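# Retract the sealant gun's rod with its release plate held

## Task

Slide the sealant gun's rod back as far as it will go. It only moves back while the small thumb plate on the rod, just behind the handle, is held pushed toward the gun's front. The gun must never go into or above the marked zones around the arm bases, or the task fails. At the end the gun must sit on the table and not lean on anything else, and the result must hold without the robot holding it. Release the gun, move the grippers away, and then declare that you are done; if you do not, the task fails.

## Robot and tools

Robot: two arms, left_arm and right_arm, each with a two-finger gripper. Stay clear of the marked zones around the arm bases with the gun, and do not knock anything off the table. A loose object may occasionally get a brief push from outside.

Frame: the result's state line (left_arm: ... | right_arm: ...) gives each gripper's end_effector_position in metres and end_effector_quat_wxyz in a single scene frame. Its origin is on the table top midway between the arms; +z is up, +x runs out over the table, and left_arm sits on the +y side. The arm names do not match image sides. Printed positions may be off, more so at long reach. The position is the point between the finger pads, about 1 cm short of the tips. In the gripper's own axes the fingers point along +z and close along y.

execute_actions(actions): a list of actions run one after another. Each action is a table of up to 15 rows; each row lasts one control step (1/30 s), and if there are fewer than 15 rows the last one repeats to fill the 15 steps. A row is one list for both arms: 14 numbers in [-1, 1], first left_arm's dx, dy, dz, rx, ry, rz, opening, then right_arm's same 7. dx to rz are an offset, in that gripper's own axes, from the gripper's measured pose at the start of the action (for the first action in a call, the pose last reported in this scene). Every row refers to that same start pose, not to the row before. Scale: 1.0 equals 0.6 m of travel or 180 degrees; rx, ry, rz form one rotation vector. Opening is absolute, not an offset: +1 is fully open (0.094 m), -1 is closed. An optional 12 extra numbers (0 to 1) per row set stiffness scales per joint, left_arm's 6 then right_arm's 6, in Joint positions order; they persist until changed. An empty list just returns state and images.

Each control step clips the commanded pose to within 70 mm and 16 degrees of the measured pose, so large offsets need several actions; after an action an arm continues at most to its last clipped pose. Friction may leave the gripper up to about 31 mm short, and smaller commands may not move it. Position wins over orientation when both cannot be met. Elbows never go fully straight. Joint ranges (rad), base to gripper: waist -2.618 to 3.054, shoulder 0.000 to 3.142, elbow 0.000 to 3.142, wrist pitch -1.571 to 1.571, wrist yaw -1.571 to 1.571, wrist roll -2.094 to 2.094.

move(target, speed, blocking): target is one 14-number row laid out as above; its pose values are offsets from the pose in the latest result of this scene that shows one, and opening is absolute and sent when the move begins. Each gripper follows a straight line, turning the short way, and both paths finish together, lasting 0.5 to 10 s (cut off at 10 s). speed is the path top speed in m/s, 0.002 to 0.5, default 0.25; rotation is capped at twice that in rad/s. Paths ignore obstacles and the other arm, and grippers can lag, drift or overshoot the speed, especially near full reach. Faster contact hits harder; a target set further past the contact presses harder. blocking=false returns after 0.5 s while the arm keeps going; then use wait(0) to check, and call wait or stop before sending new rows or moves. The result adds a move: line with the ending (done, off_target, moving, held, fault) and active limits, plus each gripper's distance to its target. An ending naming one arm means the other finished. held means a check blocked that arm's final step; limits=paced means the pose was clipped; limits=held means some steps were blocked and the arm may then speed up.

wait(seconds): 0 to 10; arms keep their last command, a running move continues, and it returns early when the move ends. stop(): brakes a running move (needs room; fingers keep moving). zoom_image(camera, region): enlarges [x0, y0, x1, y1] pixels (top-left origin, at most 504 by 504) of the latest image from cam_head_left, cam_head_right, cam_high, cam_low, cam_left_wrist or cam_right_wrist, all 504x504. finished_scene(scene): ends the current scene by its number after the last command is held; it cannot be undone and reports success. Answering with no tool call ends everything.

Result lines: Hand target is where the controller now drives each gripper. grip_measured is the finger opening on the command scale (the last Joint positions value is metres); readings may be off by about 1 mm. To hold something, command about 0.03 below grip_measured; less than that grips more gently. Pads push up to roughly 50 to 62 N, less on thin parts, with a brief spike at contact. pose unreachable means the clearance check altered or blocked that arm's command. Step readings list positions per control step; HELD with an arm label marks held-back steps. Joint torques are raw drive outputs with offsets and noise, not pure contact loads. MOTOR HOT appears from 75 °C; at 90 °C the arm stops for 10 s, and at 100 °C it goes limp and falls (OVER-TEMPERATURE FAULT). Avoid long heavy holds.

Habits: for an arm that should stay put, send the offset back to its wanted pose in a reply's first call and zeros afterwards, always with its desired opening. Never let the arms collide or press on each other. The robot holds its last command while you think. Avoid drops, slips, slams and hard pushes; open the grippers and back away before finishing.

Each tool is called after "Request:" by a JSON object that holds its "fn" and its "kwargs".

## Session

Request:
{"fn": "execute_actions", "kwargs": {"actions": []}}

Scene clock: 0.00 s.
left_arm: end_effector_position=(+0.6511, +0.3538, +0.3130) grip_measured=+1.000 end_effector_quat_wxyz=(+0.451, -0.475, +0.602, -0.456) | right_arm: end_effector_position=(+0.3780, -0.2912, +0.1120) grip_measured=+1.000 end_effector_quat_wxyz=(-0.006, +0.311, +0.950, +0.007)
Joint positions: left_arm=[-0.134  1.998  1.77   0.047  0.178 -1.426  0.094] | right_arm=[ 0.204  1.954  1.712 -1.335 -0.018  0.647  0.094]
Joint velocities: left_arm=[-0.012 -0.007 -0.012 -0.037  0.007  0.022  0.   ] | right_arm=[-0.012 -0.007  0.002  0.007  0.022  0.022  0.   ]
Joint torques (N m, as the arm reports them, + toward a larger angle): no reading
Hand target (left_arm): +0.651, +0.354, +0.313; +0.451, -0.475, +0.602, -0.456
Hand target (right_arm): +0.378, -0.291, +0.112; -0.006, +0.311, +0.950, +0.007
Joint stiffness scale: left_arm=[1. 1. 1. 1. 1. 1.] | right_arm=[1. 1. 1. 1. 1. 1.]

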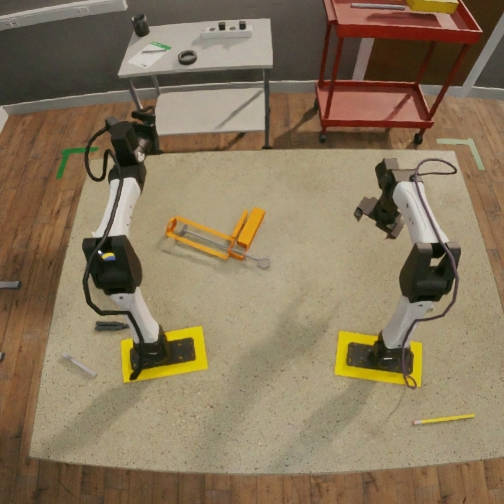

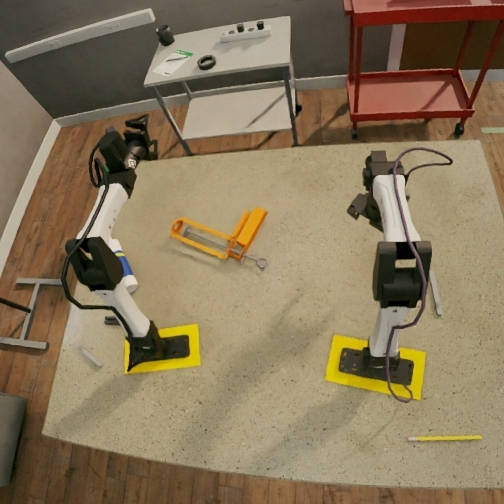

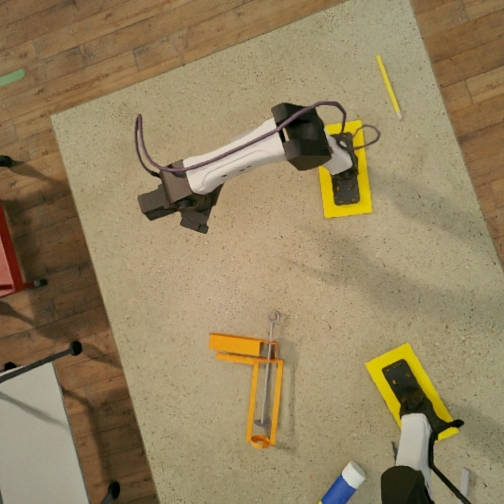

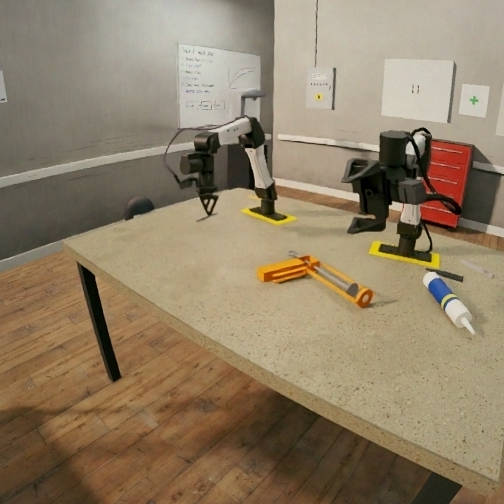

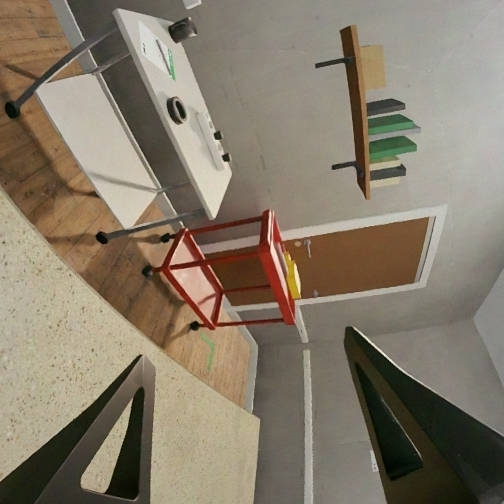

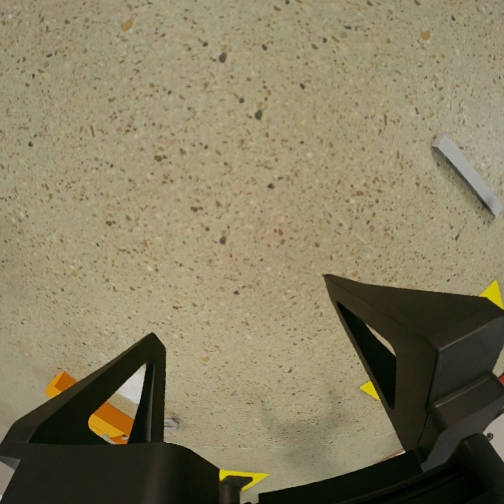

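Request:
{"fn": "zoom_image", "kwargs": {"camera": "cam_head_left", "region": [150, 190, 290, 290]}}

Request:
{"fn": "zoom_image", "kwargs": {"camera": "cam_high", "region": [190, 300, 320, 460]}}

Request:
{"fn": "zoom_image", "kwargs": {"camera": "cam_low", "region": [240, 230, 390, 320]}}

Region (150, 190, 290, 290) of cam_head_left's 504x504 image, scaled by 3.600, with more detail than that image has; it fills the top 360 rows of this view, and the rest is white.

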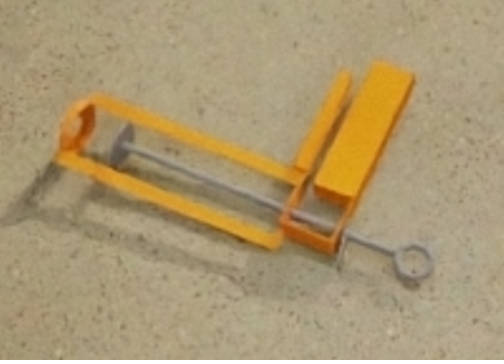

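Region (190, 300, 320, 460) of cam_high's 504x504 image, scaled by 3.150, with more detail than that image has; it fills the left 410 columns of this view, and the rest is white.

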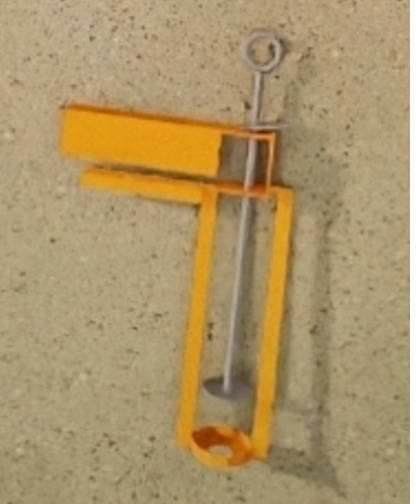

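Region (240, 230, 390, 320) of cam_low's 504x504 image, scaled by 3.360, with more detail than that image has; it fills the top 302 rows of this view, and the rest is white.

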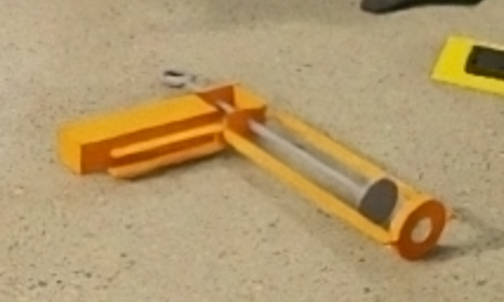

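Request:
{"fn": "move", "kwargs": {"target": [0.593,0.251,-0.505,-0.277,0.409,0.450,1, 0.393,0.147,-0.113,0,0,-0.077,1], "speed": 0.3}}

Scene clock: 51.27 s.
left_arm: end_effector_position=(+0.2916, +0.0638, +0.1761) grip_measured=+1.000 end_effector_quat_wxyz=(+0.030, +0.173, +0.984, -0.026) | right_arm: end_effector_position=(+0.2391, -0.0865, +0.1757) grip_measured=+1.000 end_effector_quat_wxyz=(-0.001, +0.192, +0.981, +0.003)
Joint positions: left_arm=[-1.016  1.972  1.991 -1.511  0.005 -0.474  0.094] | right_arm=[ 0.933  1.743  1.694 -1.518 -0.005  1.129  0.094]
Joint velocities: left_arm=[-0.017  0.027 -0.002  0.037 -0.066  0.066  0.   ] | right_arm=[ 0.002  0.002  0.007  0.007 -0.022  0.022  0.   ]
Joint torques (N m, as the arm reports them, + toward a larger angle): left_arm=[ 0.55 -9.75  6.13  0.58 -0.05  0.12] | right_arm=[ 0.52 -9.21  8.88  0.23  0.12 -0.08]
Hand target (left_arm): +0.295, +0.066, +0.178; +0.034, +0.168, +0.985, -0.027
Hand target (right_arm): +0.238, -0.087, +0.178; -0.001, +0.194, +0.981, -0.004
Off the commanded pose (left_arm): 0.012 m, 5 deg.
Off the commanded pose (right_arm): 0.010 m, 1 deg.
Joint stiffness scale: left_arm=[1. 1. 1. 1. 1. 1.] | right_arm=[1. 1. 1. 1. 1. 1.]
move: held (left_arm); limits=held; held on 12 of 118 steps (left_arm), including the last (left_arm)
pose unreachable (left arm): on one or more control steps of this call, first in action 0 (counted from 0), this arm could not follow its commanded pose, so it was not sent that pose on those steps. On the call's last step it was still not sent that pose. It may still have moved: this result reports where it is.
cause: the commanded pose would bring a part of the arm too close to another arm (this arm's wrist (the part past joint 4) and the other arm's wrist (the part past joint 4)).

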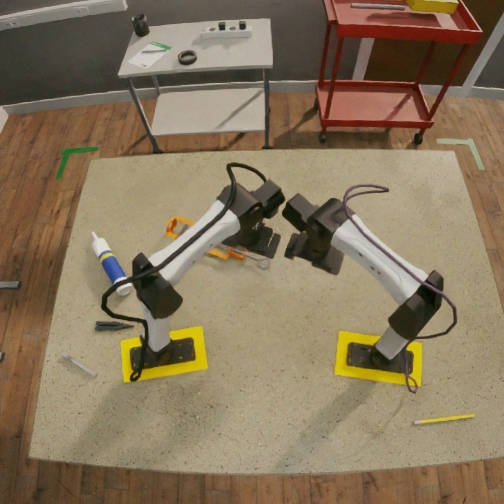

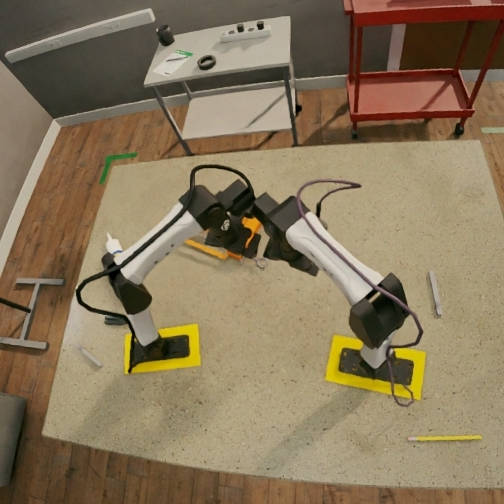

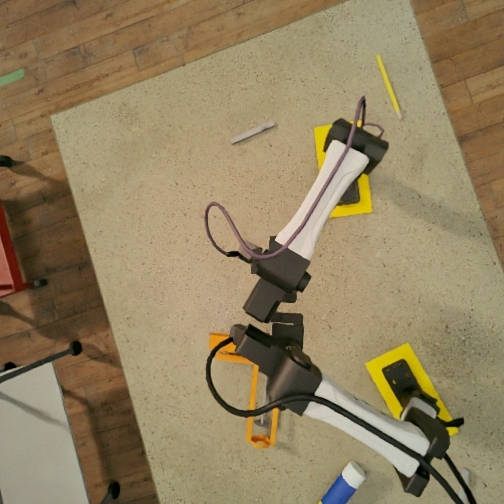

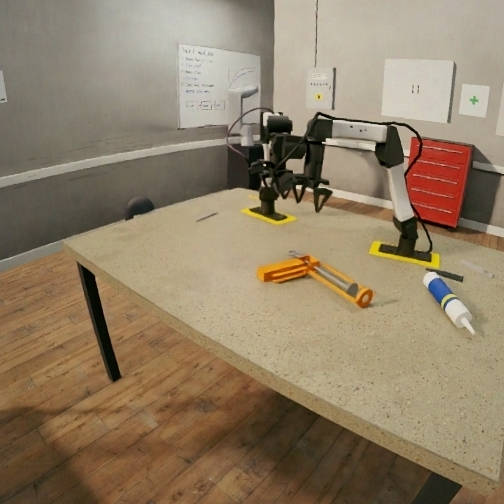

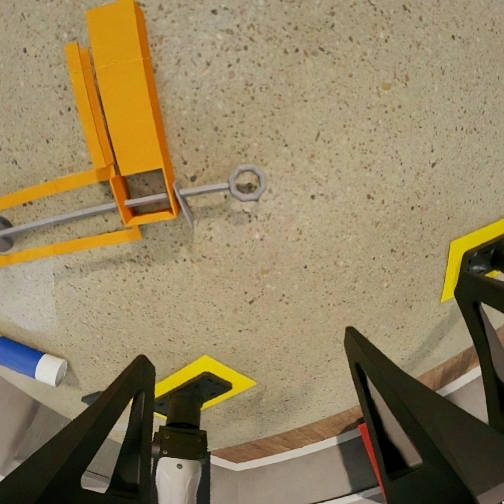

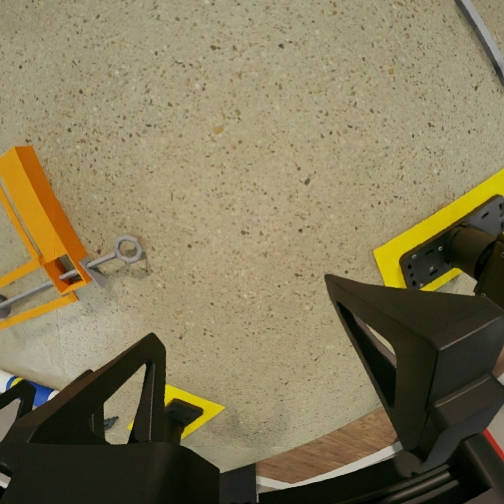

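Request:
{"fn": "zoom_image", "kwargs": {"camera": "cam_left_wrist", "region": [60, 130, 290, 260]}}

Request:
{"fn": "zoom_image", "kwargs": {"camera": "cam_right_wrist", "region": [0, 200, 170, 330]}}

Region (60, 130, 290, 260) of cam_left_wrist's 504x504 image, scaled by 2.191, with more detail than that image has; it fills the top 285 rows of this view, and the rest is white.

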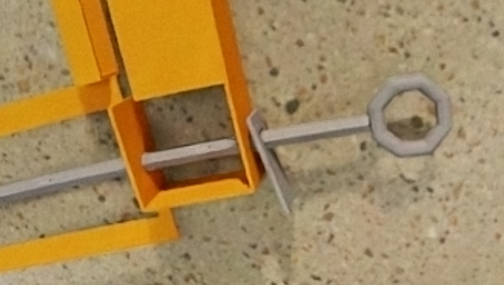

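Region (0, 200, 170, 330) of cam_right_wrist's 504x504 image, scaled by 2.965, with more detail than that image has; it fills the top 385 rows of this view, and the rest is white.

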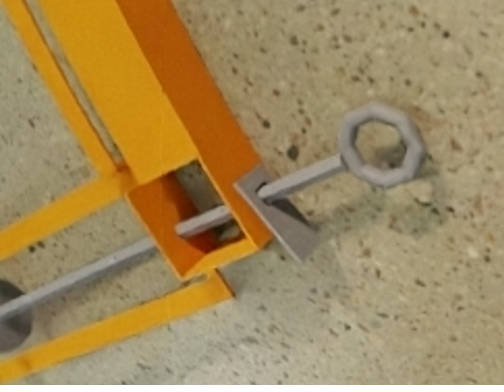

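Request:
{"fn": "move", "kwargs": {"target": [-0.083,0.067,0.1,-0.0125,0.022,0.014,1, -0.01,-0.023,0.09,-0.217,-0.217,-0.465,1], "speed": 0.25}}

Scene clock: 139.37 s.
left_arm: end_effector_position=(+0.3441, +0.0823, +0.1142) grip_measured=+1.000 end_effector_quat_wxyz=(-0.015, +0.198, +0.980, +0.006) | right_arm: end_effector_position=(+0.2444, -0.0955, +0.1298) grip_measured=+1.000 end_effector_quat_wxyz=(+0.360, -0.505, +0.746, +0.244)
Joint positions: left_arm=[-0.891  2.169  2.042 -1.475  0.005 -0.299  0.094] | right_arm=[ 0.592  1.131  0.648 -0.361 -0.589 -0.557  0.094]
Joint velocities: left_arm=[-0.012 -0.007  0.012 -0.037  0.007  0.007  0.   ] | right_arm=[-0.007 -0.027  0.007 -0.007  0.007  0.007  0.   ]
Joint torques (N m, as the arm reports them, + toward a larger angle): left_arm=[  0.69 -10.5    8.09   0.45  -0.07   0.16] | right_arm=[-0.76 -3.72  6.16  1.98 -0.24 -0.25]
Hand target (left_arm): +0.354, +0.081, +0.117; -0.000, +0.195, +0.981, +0.000
Hand target (right_arm): +0.240, -0.099, +0.118; +0.351, -0.505, +0.749, +0.247
Off the commanded pose (left_arm): 0.012 m, 2 deg.
Off the commanded pose (right_arm): 0.011 m, 1 deg.
Joint stiffness scale: left_arm=[1. 1. 1. 1. 1. 1.] | right_arm=[1. 1. 1. 1. 1. 1.]
move: off_target (left_arm, right_arm)

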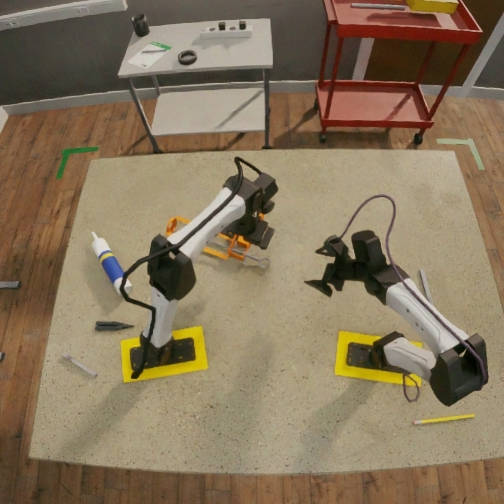

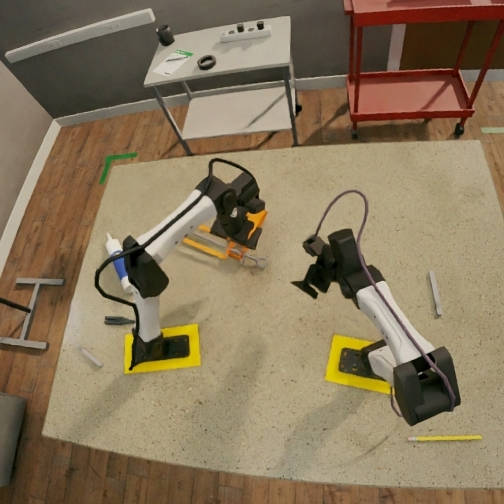

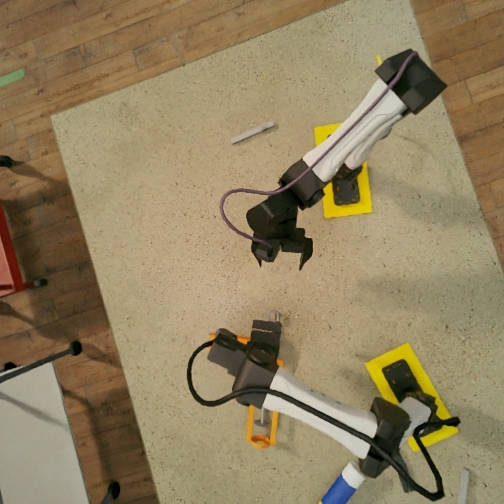

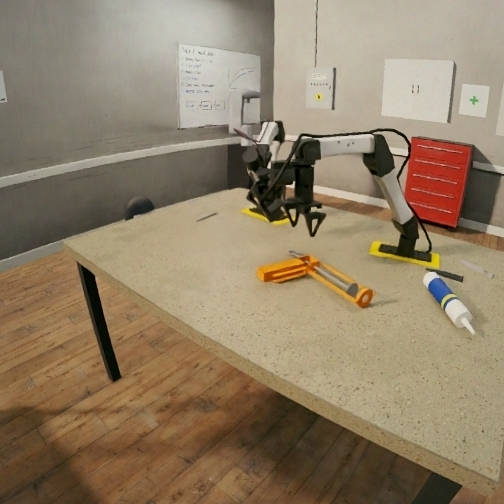

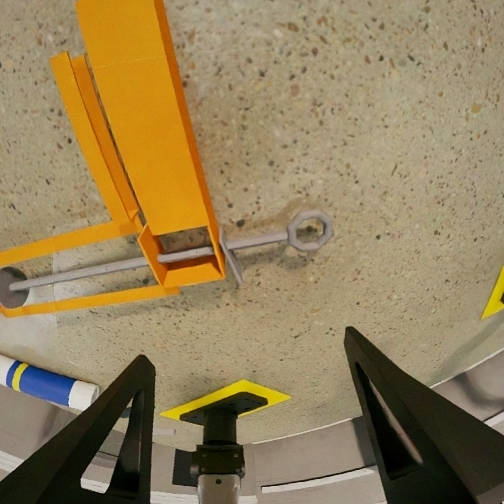

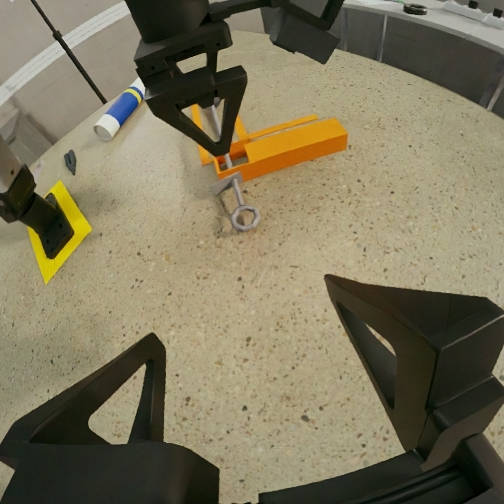

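Request:
{"fn": "move", "kwargs": {"target": [0,0,0.07,0,0,0,-0.15, 0,0,0,0,0,0,1], "speed": 0.1}}

Scene clock: 146.43 s.
left_arm: end_effector_position=(+0.3428, +0.0833, +0.0714) grip_measured=-0.148 end_effector_quat_wxyz=(-0.020, +0.198, +0.980, +0.008) | right_arm: end_effector_position=(+0.2443, -0.0952, +0.1300) grip_measured=+1.000 end_effector_quat_wxyz=(+0.361, -0.506, +0.745, +0.244)
Joint positions: left_arm=[-0.891  2.169  1.871 -1.317  0.005 -0.299  0.04 ] | right_arm=[ 0.592  1.131  0.648 -0.36  -0.591 -0.56   0.094]
Joint velocities: left_arm=[ 0.002  0.002 -0.007 -0.037 -0.022  0.007 -0.001] | right_arm=[-0.012 -0.012  0.002 -0.051  0.037  0.007  0.   ]
Joint torques (N m, as the arm reports them, + toward a larger angle): left_arm=[ -0.06 -12.16   4.97   0.38  -0.03   0.11] | right_arm=[ 0.   -4.28  8.57  1.89 -0.17 -0.14]
Hand target (left_arm): +0.342, +0.083, +0.072; -0.015, +0.198, +0.980, +0.006
Hand target (right_arm): +0.244, -0.095, +0.130; +0.360, -0.505, +0.746, +0.244
Off the commanded pose (left_arm): 0.001 m, 1 deg.
Off the commanded pose (right_arm): 0.000 m, 0 deg.
Joint stiffness scale: left_arm=[1. 1. 1. 1. 1. 1.] | right_arm=[1. 1. 1. 1. 1. 1.]
move: done

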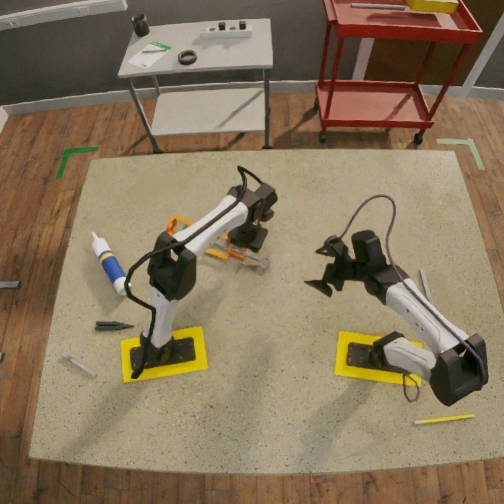

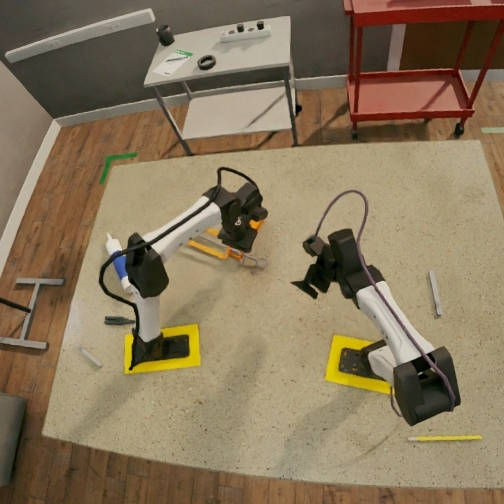

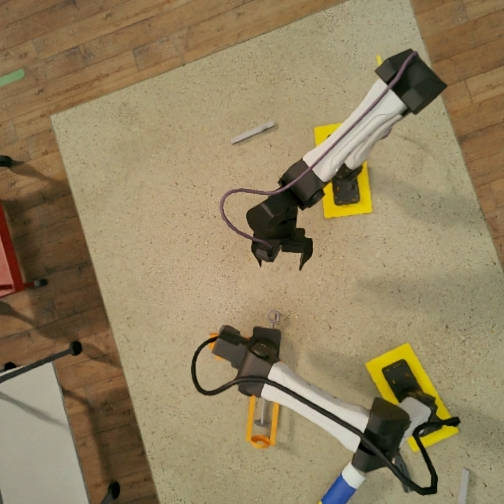

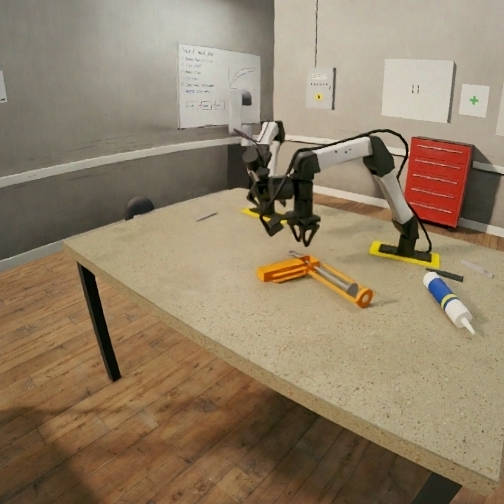

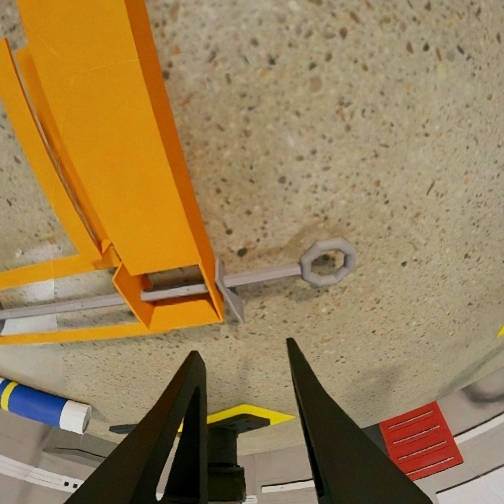

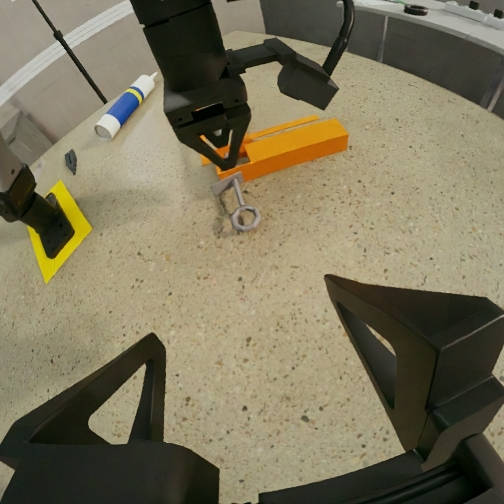

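Request:
{"fn": "zoom_image", "kwargs": {"camera": "cam_right_wrist", "region": [150, 90, 350, 240]}}

Request:
{"fn": "zoom_image", "kwargs": {"camera": "cam_head_left", "region": [190, 210, 290, 285]}}

Request:
{"fn": "zoom_image", "kwargs": {"camera": "cam_low", "region": [250, 200, 370, 290]}}

Region (150, 90, 350, 240) of cam_right_wrist's 504x504 image, scaled by 2.520, with more detail than that image has; it fills the top 378 rows of this view, and the rest is white.

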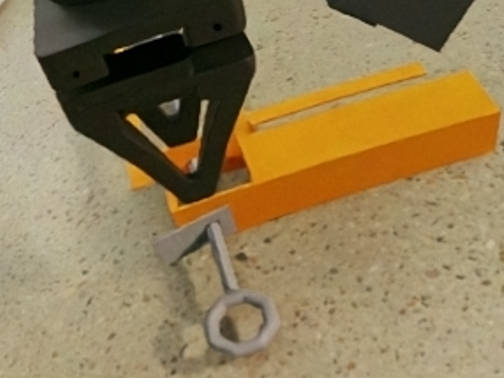

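Region (190, 210, 290, 285) of cam_head_left's 504x504 image, scaled by 5.040, with more detail than that image has; it fills the top 378 rows of this view, and the rest is white.

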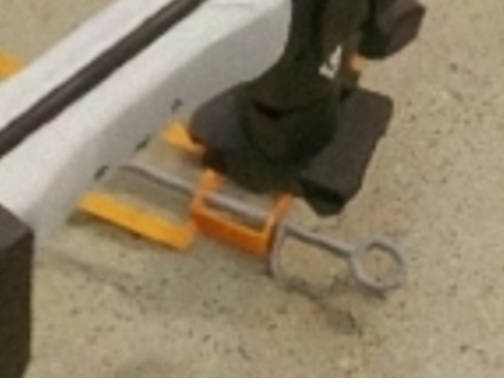

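Region (250, 200, 370, 290) of cam_low's 504x504 image, scaled by 4.200, with more detail than that image has; it fills the top 378 rows of this view, and the rest is white.

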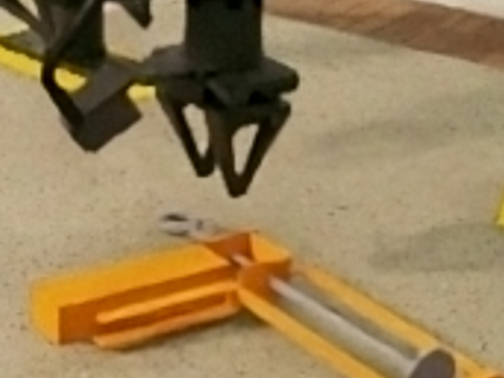

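Request:
{"fn": "move", "kwargs": {"target": [0.01,0.004,0.04,0,0,0,-0.15, 0,0,0,0,0,0,1], "speed": 0.05}}

Request:
{"fn": "zoom_image", "kwargs": {"camera": "cam_right_wrist", "region": [150, 90, 350, 240]}}

Request:
{"fn": "zoom_image", "kwargs": {"camera": "cam_low", "region": [250, 200, 370, 290]}}

Scene clock: 176.43 s.
left_arm: end_effector_position=(+0.3366, +0.0886, +0.0439) grip_measured=-0.148 end_effector_quat_wxyz=(-0.029, +0.198, +0.980, +0.013) | right_arm: end_effector_position=(+0.2443, -0.0952, +0.1300) grip_measured=+1.000 end_effector_quat_wxyz=(+0.361, -0.506, +0.745, +0.244)
Joint positions: left_arm=[-0.891  2.169  1.76  -1.226  0.005 -0.299  0.04 ] | right_arm=[ 0.592  1.131  0.648 -0.36  -0.591 -0.56   0.094]
Joint velocities: left_arm=[-0.002 -0.002 -0.012  0.007 -0.022 -0.022 -0.   ] | right_arm=[-0.007 -0.022  0.002 -0.022 -0.022 -0.007  0.   ]
Joint torques (N m, as the arm reports them, + toward a larger angle): left_arm=[  0.07 -12.74   4.69   0.4   -0.02   0.13] | right_arm=[ 0.03 -4.29  8.61  1.9  -0.19 -0.16]
Hand target (left_arm): +0.337, +0.089, +0.048; -0.021, +0.198, +0.980, +0.009
Hand target (right_arm): +0.244, -0.095, +0.130; +0.361, -0.506, +0.745, +0.244
Off the commanded pose (left_arm): 0.004 m, 1 deg.
Off the commanded pose (right_arm): 0.000 m, 0 deg.
Joint stiffness scale: left_arm=[1. 1. 1. 1. 1. 1.] | right_arm=[1. 1. 1. 1. 1. 1.]
move: done

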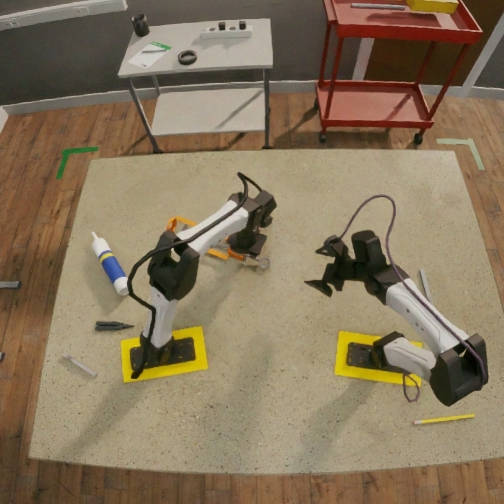

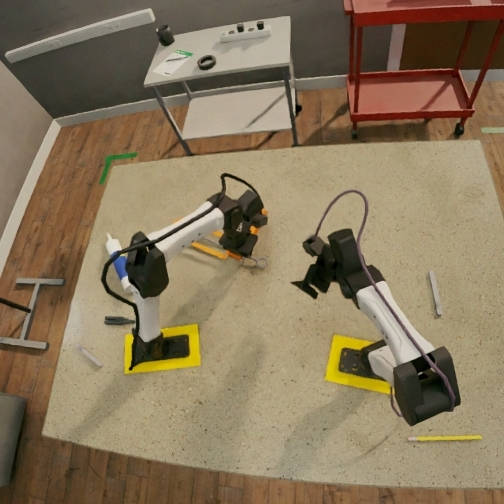

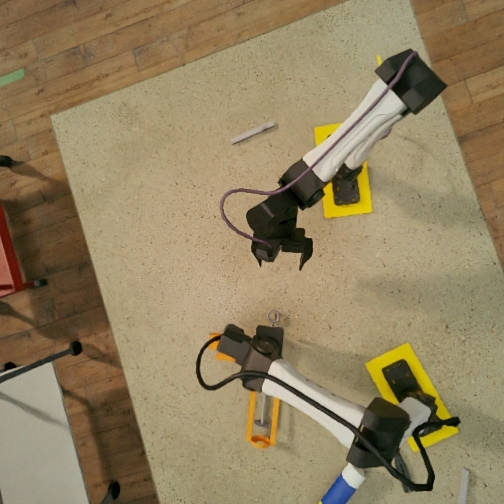

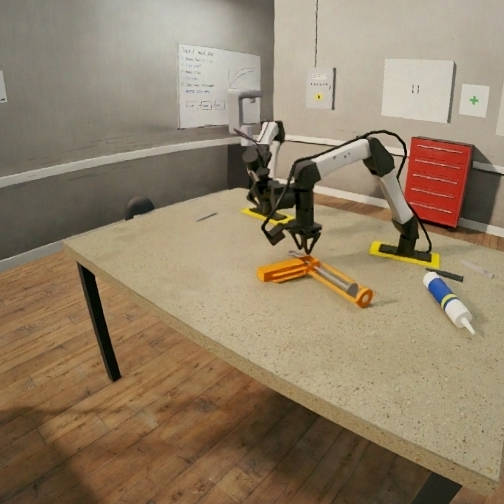

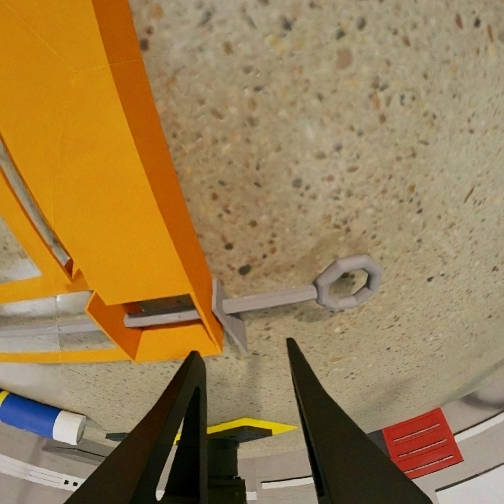

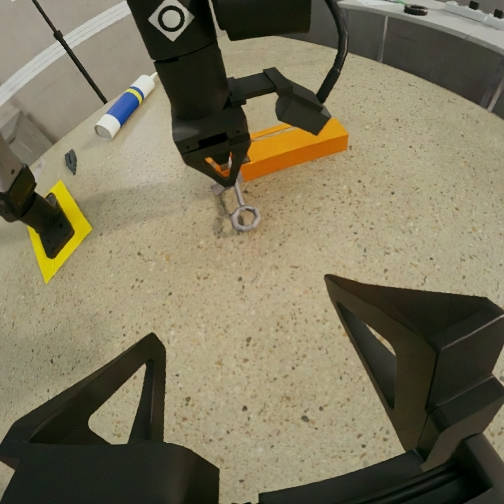

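Region (150, 90, 350, 240) of cam_right_wrist's 504x504 image, scaled by 2.520, with more detail than that image has; it fills the top 378 rows of this view, and the rest is white.

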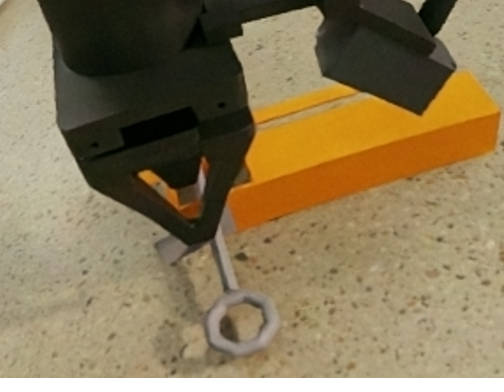

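Region (250, 200, 370, 290) of cam_low's 504x504 image, scaled by 4.200, with more detail than that image has; it fills the top 378 rows of this view, and the rest is white.

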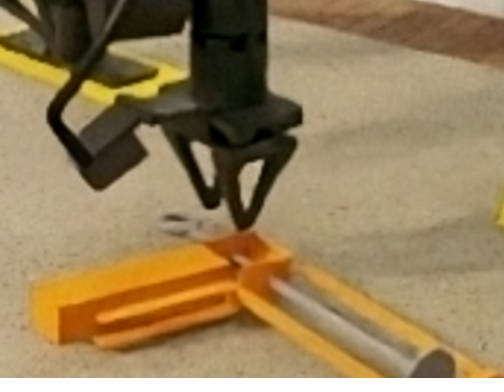

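Request:
{"fn": "move", "kwargs": {"target": [0,0,0.018,0,0,0,-0.15, 0,0,0,0,0,0,1], "speed": 0.03}}

Request:
{"fn": "zoom_image", "kwargs": {"camera": "cam_right_wrist", "region": [150, 90, 350, 240]}}

Request:
{"fn": "zoom_image", "kwargs": {"camera": "cam_low", "region": [250, 200, 370, 290]}}

Scene clock: 188.50 s.
left_arm: end_effector_position=(+0.3371, +0.0882, +0.0394) grip_measured=-0.148 end_effector_quat_wxyz=(-0.027, +0.198, +0.980, +0.012) | right_arm: end_effector_position=(+0.2443, -0.0952, +0.1300) grip_measured=+1.000 end_effector_quat_wxyz=(+0.361, -0.506, +0.745, +0.244)
Joint positions: left_arm=[-0.891  2.169  1.742 -1.202  0.005 -0.299  0.04 ] | right_arm=[ 0.592  1.131  0.648 -0.36  -0.591 -0.56   0.094]
Joint velocities: left_arm=[ 0.007 -0.007  0.002 -0.037 -0.022 -0.007  0.001] | right_arm=[-0.002  0.002 -0.007  0.007 -0.007  0.022  0.   ]
Joint torques (N m, as the arm reports them, + toward a larger angle): left_arm=[  0.02 -10.68   4.76   0.38  -0.02   0.11] | right_arm=[ 0.02 -4.3   8.58  1.89 -0.19 -0.17]
Hand target (left_arm): +0.336, +0.089, +0.033; -0.029, +0.198, +0.980, +0.013
Hand target (right_arm): +0.244, -0.095, +0.130; +0.361, -0.506, +0.745, +0.244
Off the commanded pose (left_arm): 0.006 m, 0 deg.
Off the commanded pose (right_arm): 0.000 m, 0 deg.
Joint stiffness scale: left_arm=[1. 1. 1. 1. 1. 1.] | right_arm=[1. 1. 1. 1. 1. 1.]
move: done

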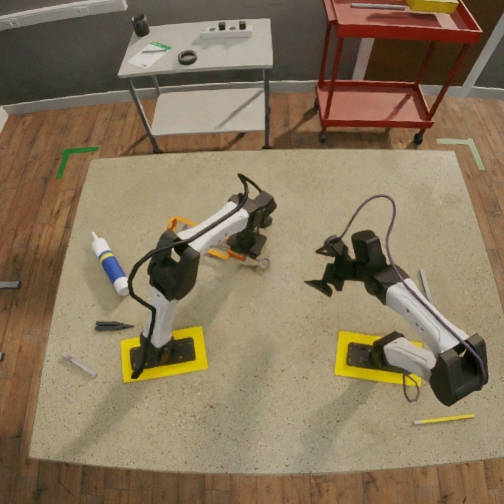

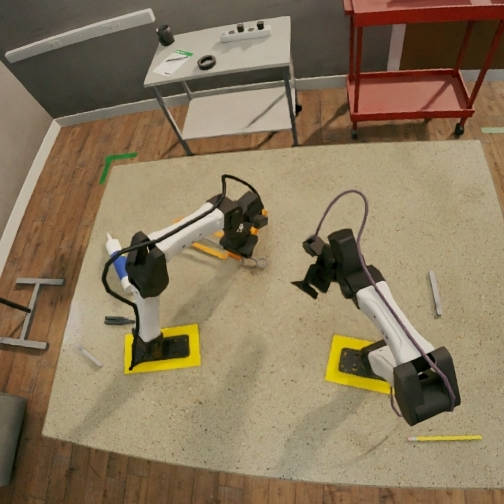

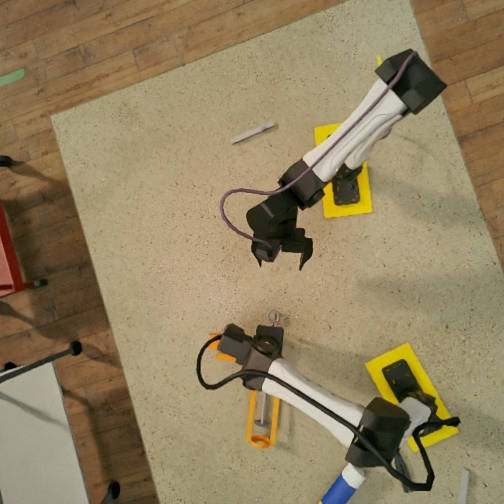

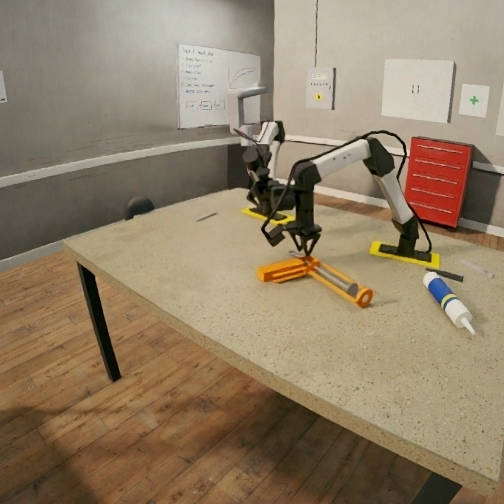

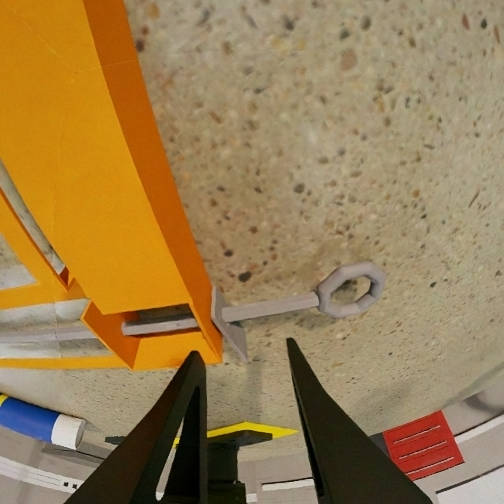

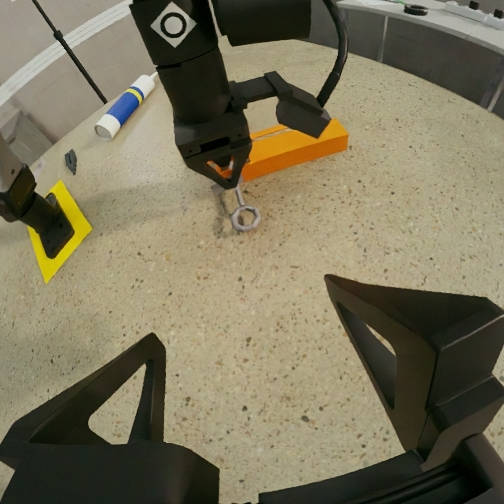

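Region (150, 90, 350, 240) of cam_right_wrist's 504x504 image, scaled by 2.520, with more detail than that image has; it fills the top 378 rows of this view, and the rest is white.

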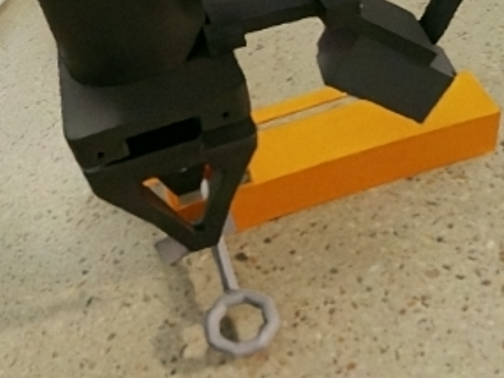

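Region (250, 200, 370, 290) of cam_low's 504x504 image, scaled by 4.200, with more detail than that image has; it fills the top 378 rows of this view, and the rest is white.

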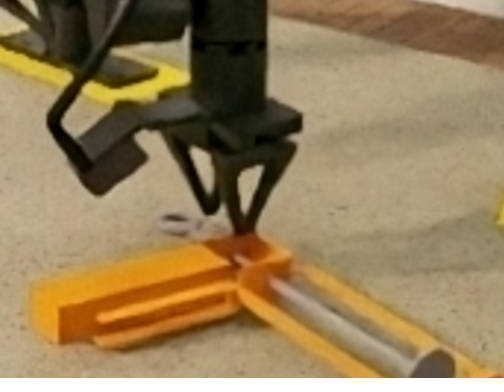

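Request:
{"fn": "move", "kwargs": {"target": [0,0,0.025,0,0,0,0.1, 0,0,0,0,0,0,1], "speed": 0.02}}

Request:
{"fn": "zoom_image", "kwargs": {"camera": "cam_right_wrist", "region": [150, 90, 350, 240]}}

Request:
{"fn": "zoom_image", "kwargs": {"camera": "cam_low", "region": [250, 200, 370, 290]}}

Scene clock: 195.30 s.
left_arm: end_effector_position=(+0.3377, +0.0876, +0.0322) grip_measured=+0.098 end_effector_quat_wxyz=(-0.023, +0.198, +0.980, +0.010) | right_arm: end_effector_position=(+0.2443, -0.0952, +0.1300) grip_measured=+1.000 end_effector_quat_wxyz=(+0.361, -0.506, +0.745, +0.244)
Joint positions: left_arm=[-0.891  2.169  1.714 -1.164  0.005 -0.299  0.052] | right_arm=[ 0.592  1.131  0.648 -0.36  -0.591 -0.56   0.094]
Joint velocities: left_arm=[-0.022 -0.002 -0.027 -0.007  0.051 -0.037 -0.   ] | right_arm=[ 0.007 -0.007  0.002  0.007  0.022 -0.037  0.   ]
Joint torques (N m, as the arm reports them, + toward a larger angle): left_arm=[ -0.01 -10.4    4.78   0.46  -0.02   0.12] | right_arm=[ 0.   -4.29  8.55  1.9  -0.2  -0.17]
Hand target (left_arm): +0.336, +0.089, +0.024; -0.027, +0.198, +0.980, +0.012
Hand target (right_arm): +0.244, -0.095, +0.130; +0.361, -0.506, +0.745, +0.244
Off the commanded pose (left_arm): 0.008 m, 1 deg.
Off the commanded pose (right_arm): 0.000 m, 0 deg.
Joint stiffness scale: left_arm=[1. 1. 1. 1. 1. 1.] | right_arm=[1. 1. 1. 1. 1. 1.]
move: done

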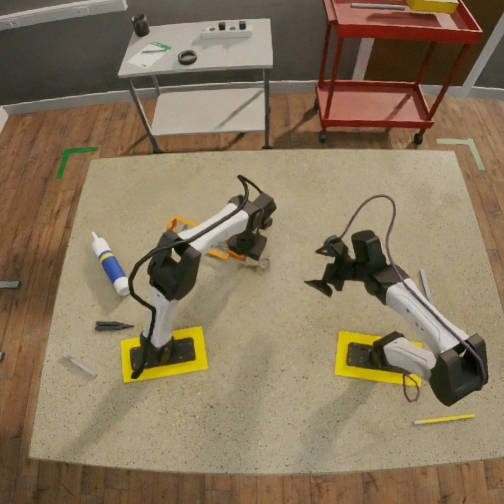

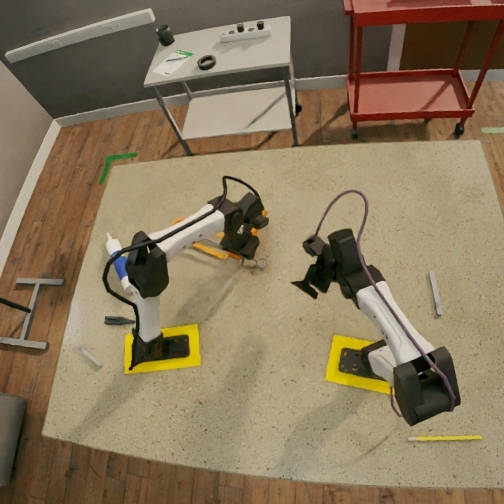

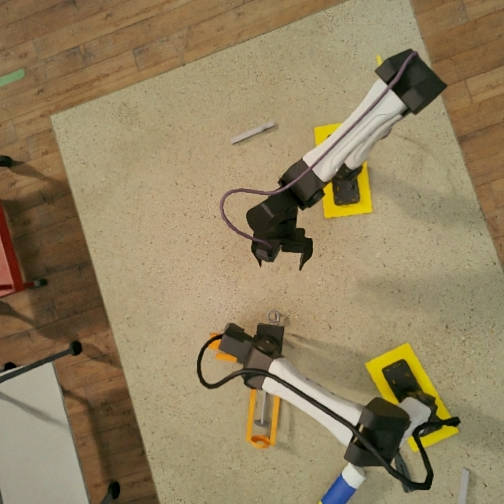

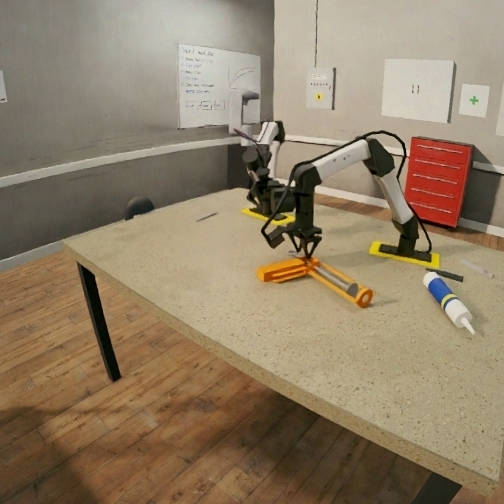

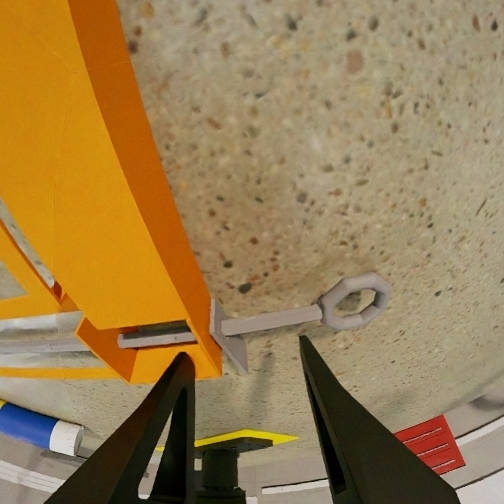

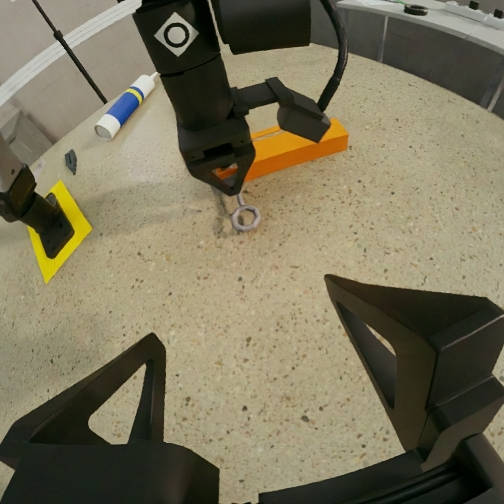

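Region (150, 90, 350, 240) of cam_right_wrist's 504x504 image, scaled by 2.520, with more detail than that image has; it fills the top 378 rows of this view, and the rest is white.

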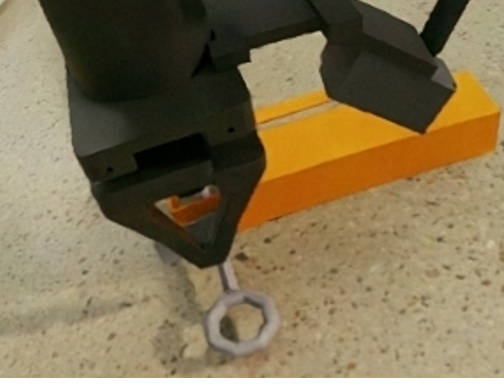

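Region (250, 200, 370, 290) of cam_low's 504x504 image, scaled by 4.200, with more detail than that image has; it fills the top 378 rows of this view, and the rest is white.

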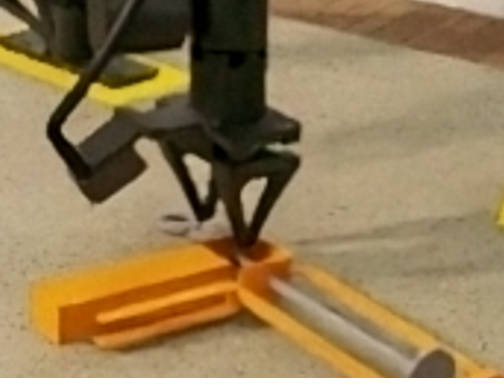

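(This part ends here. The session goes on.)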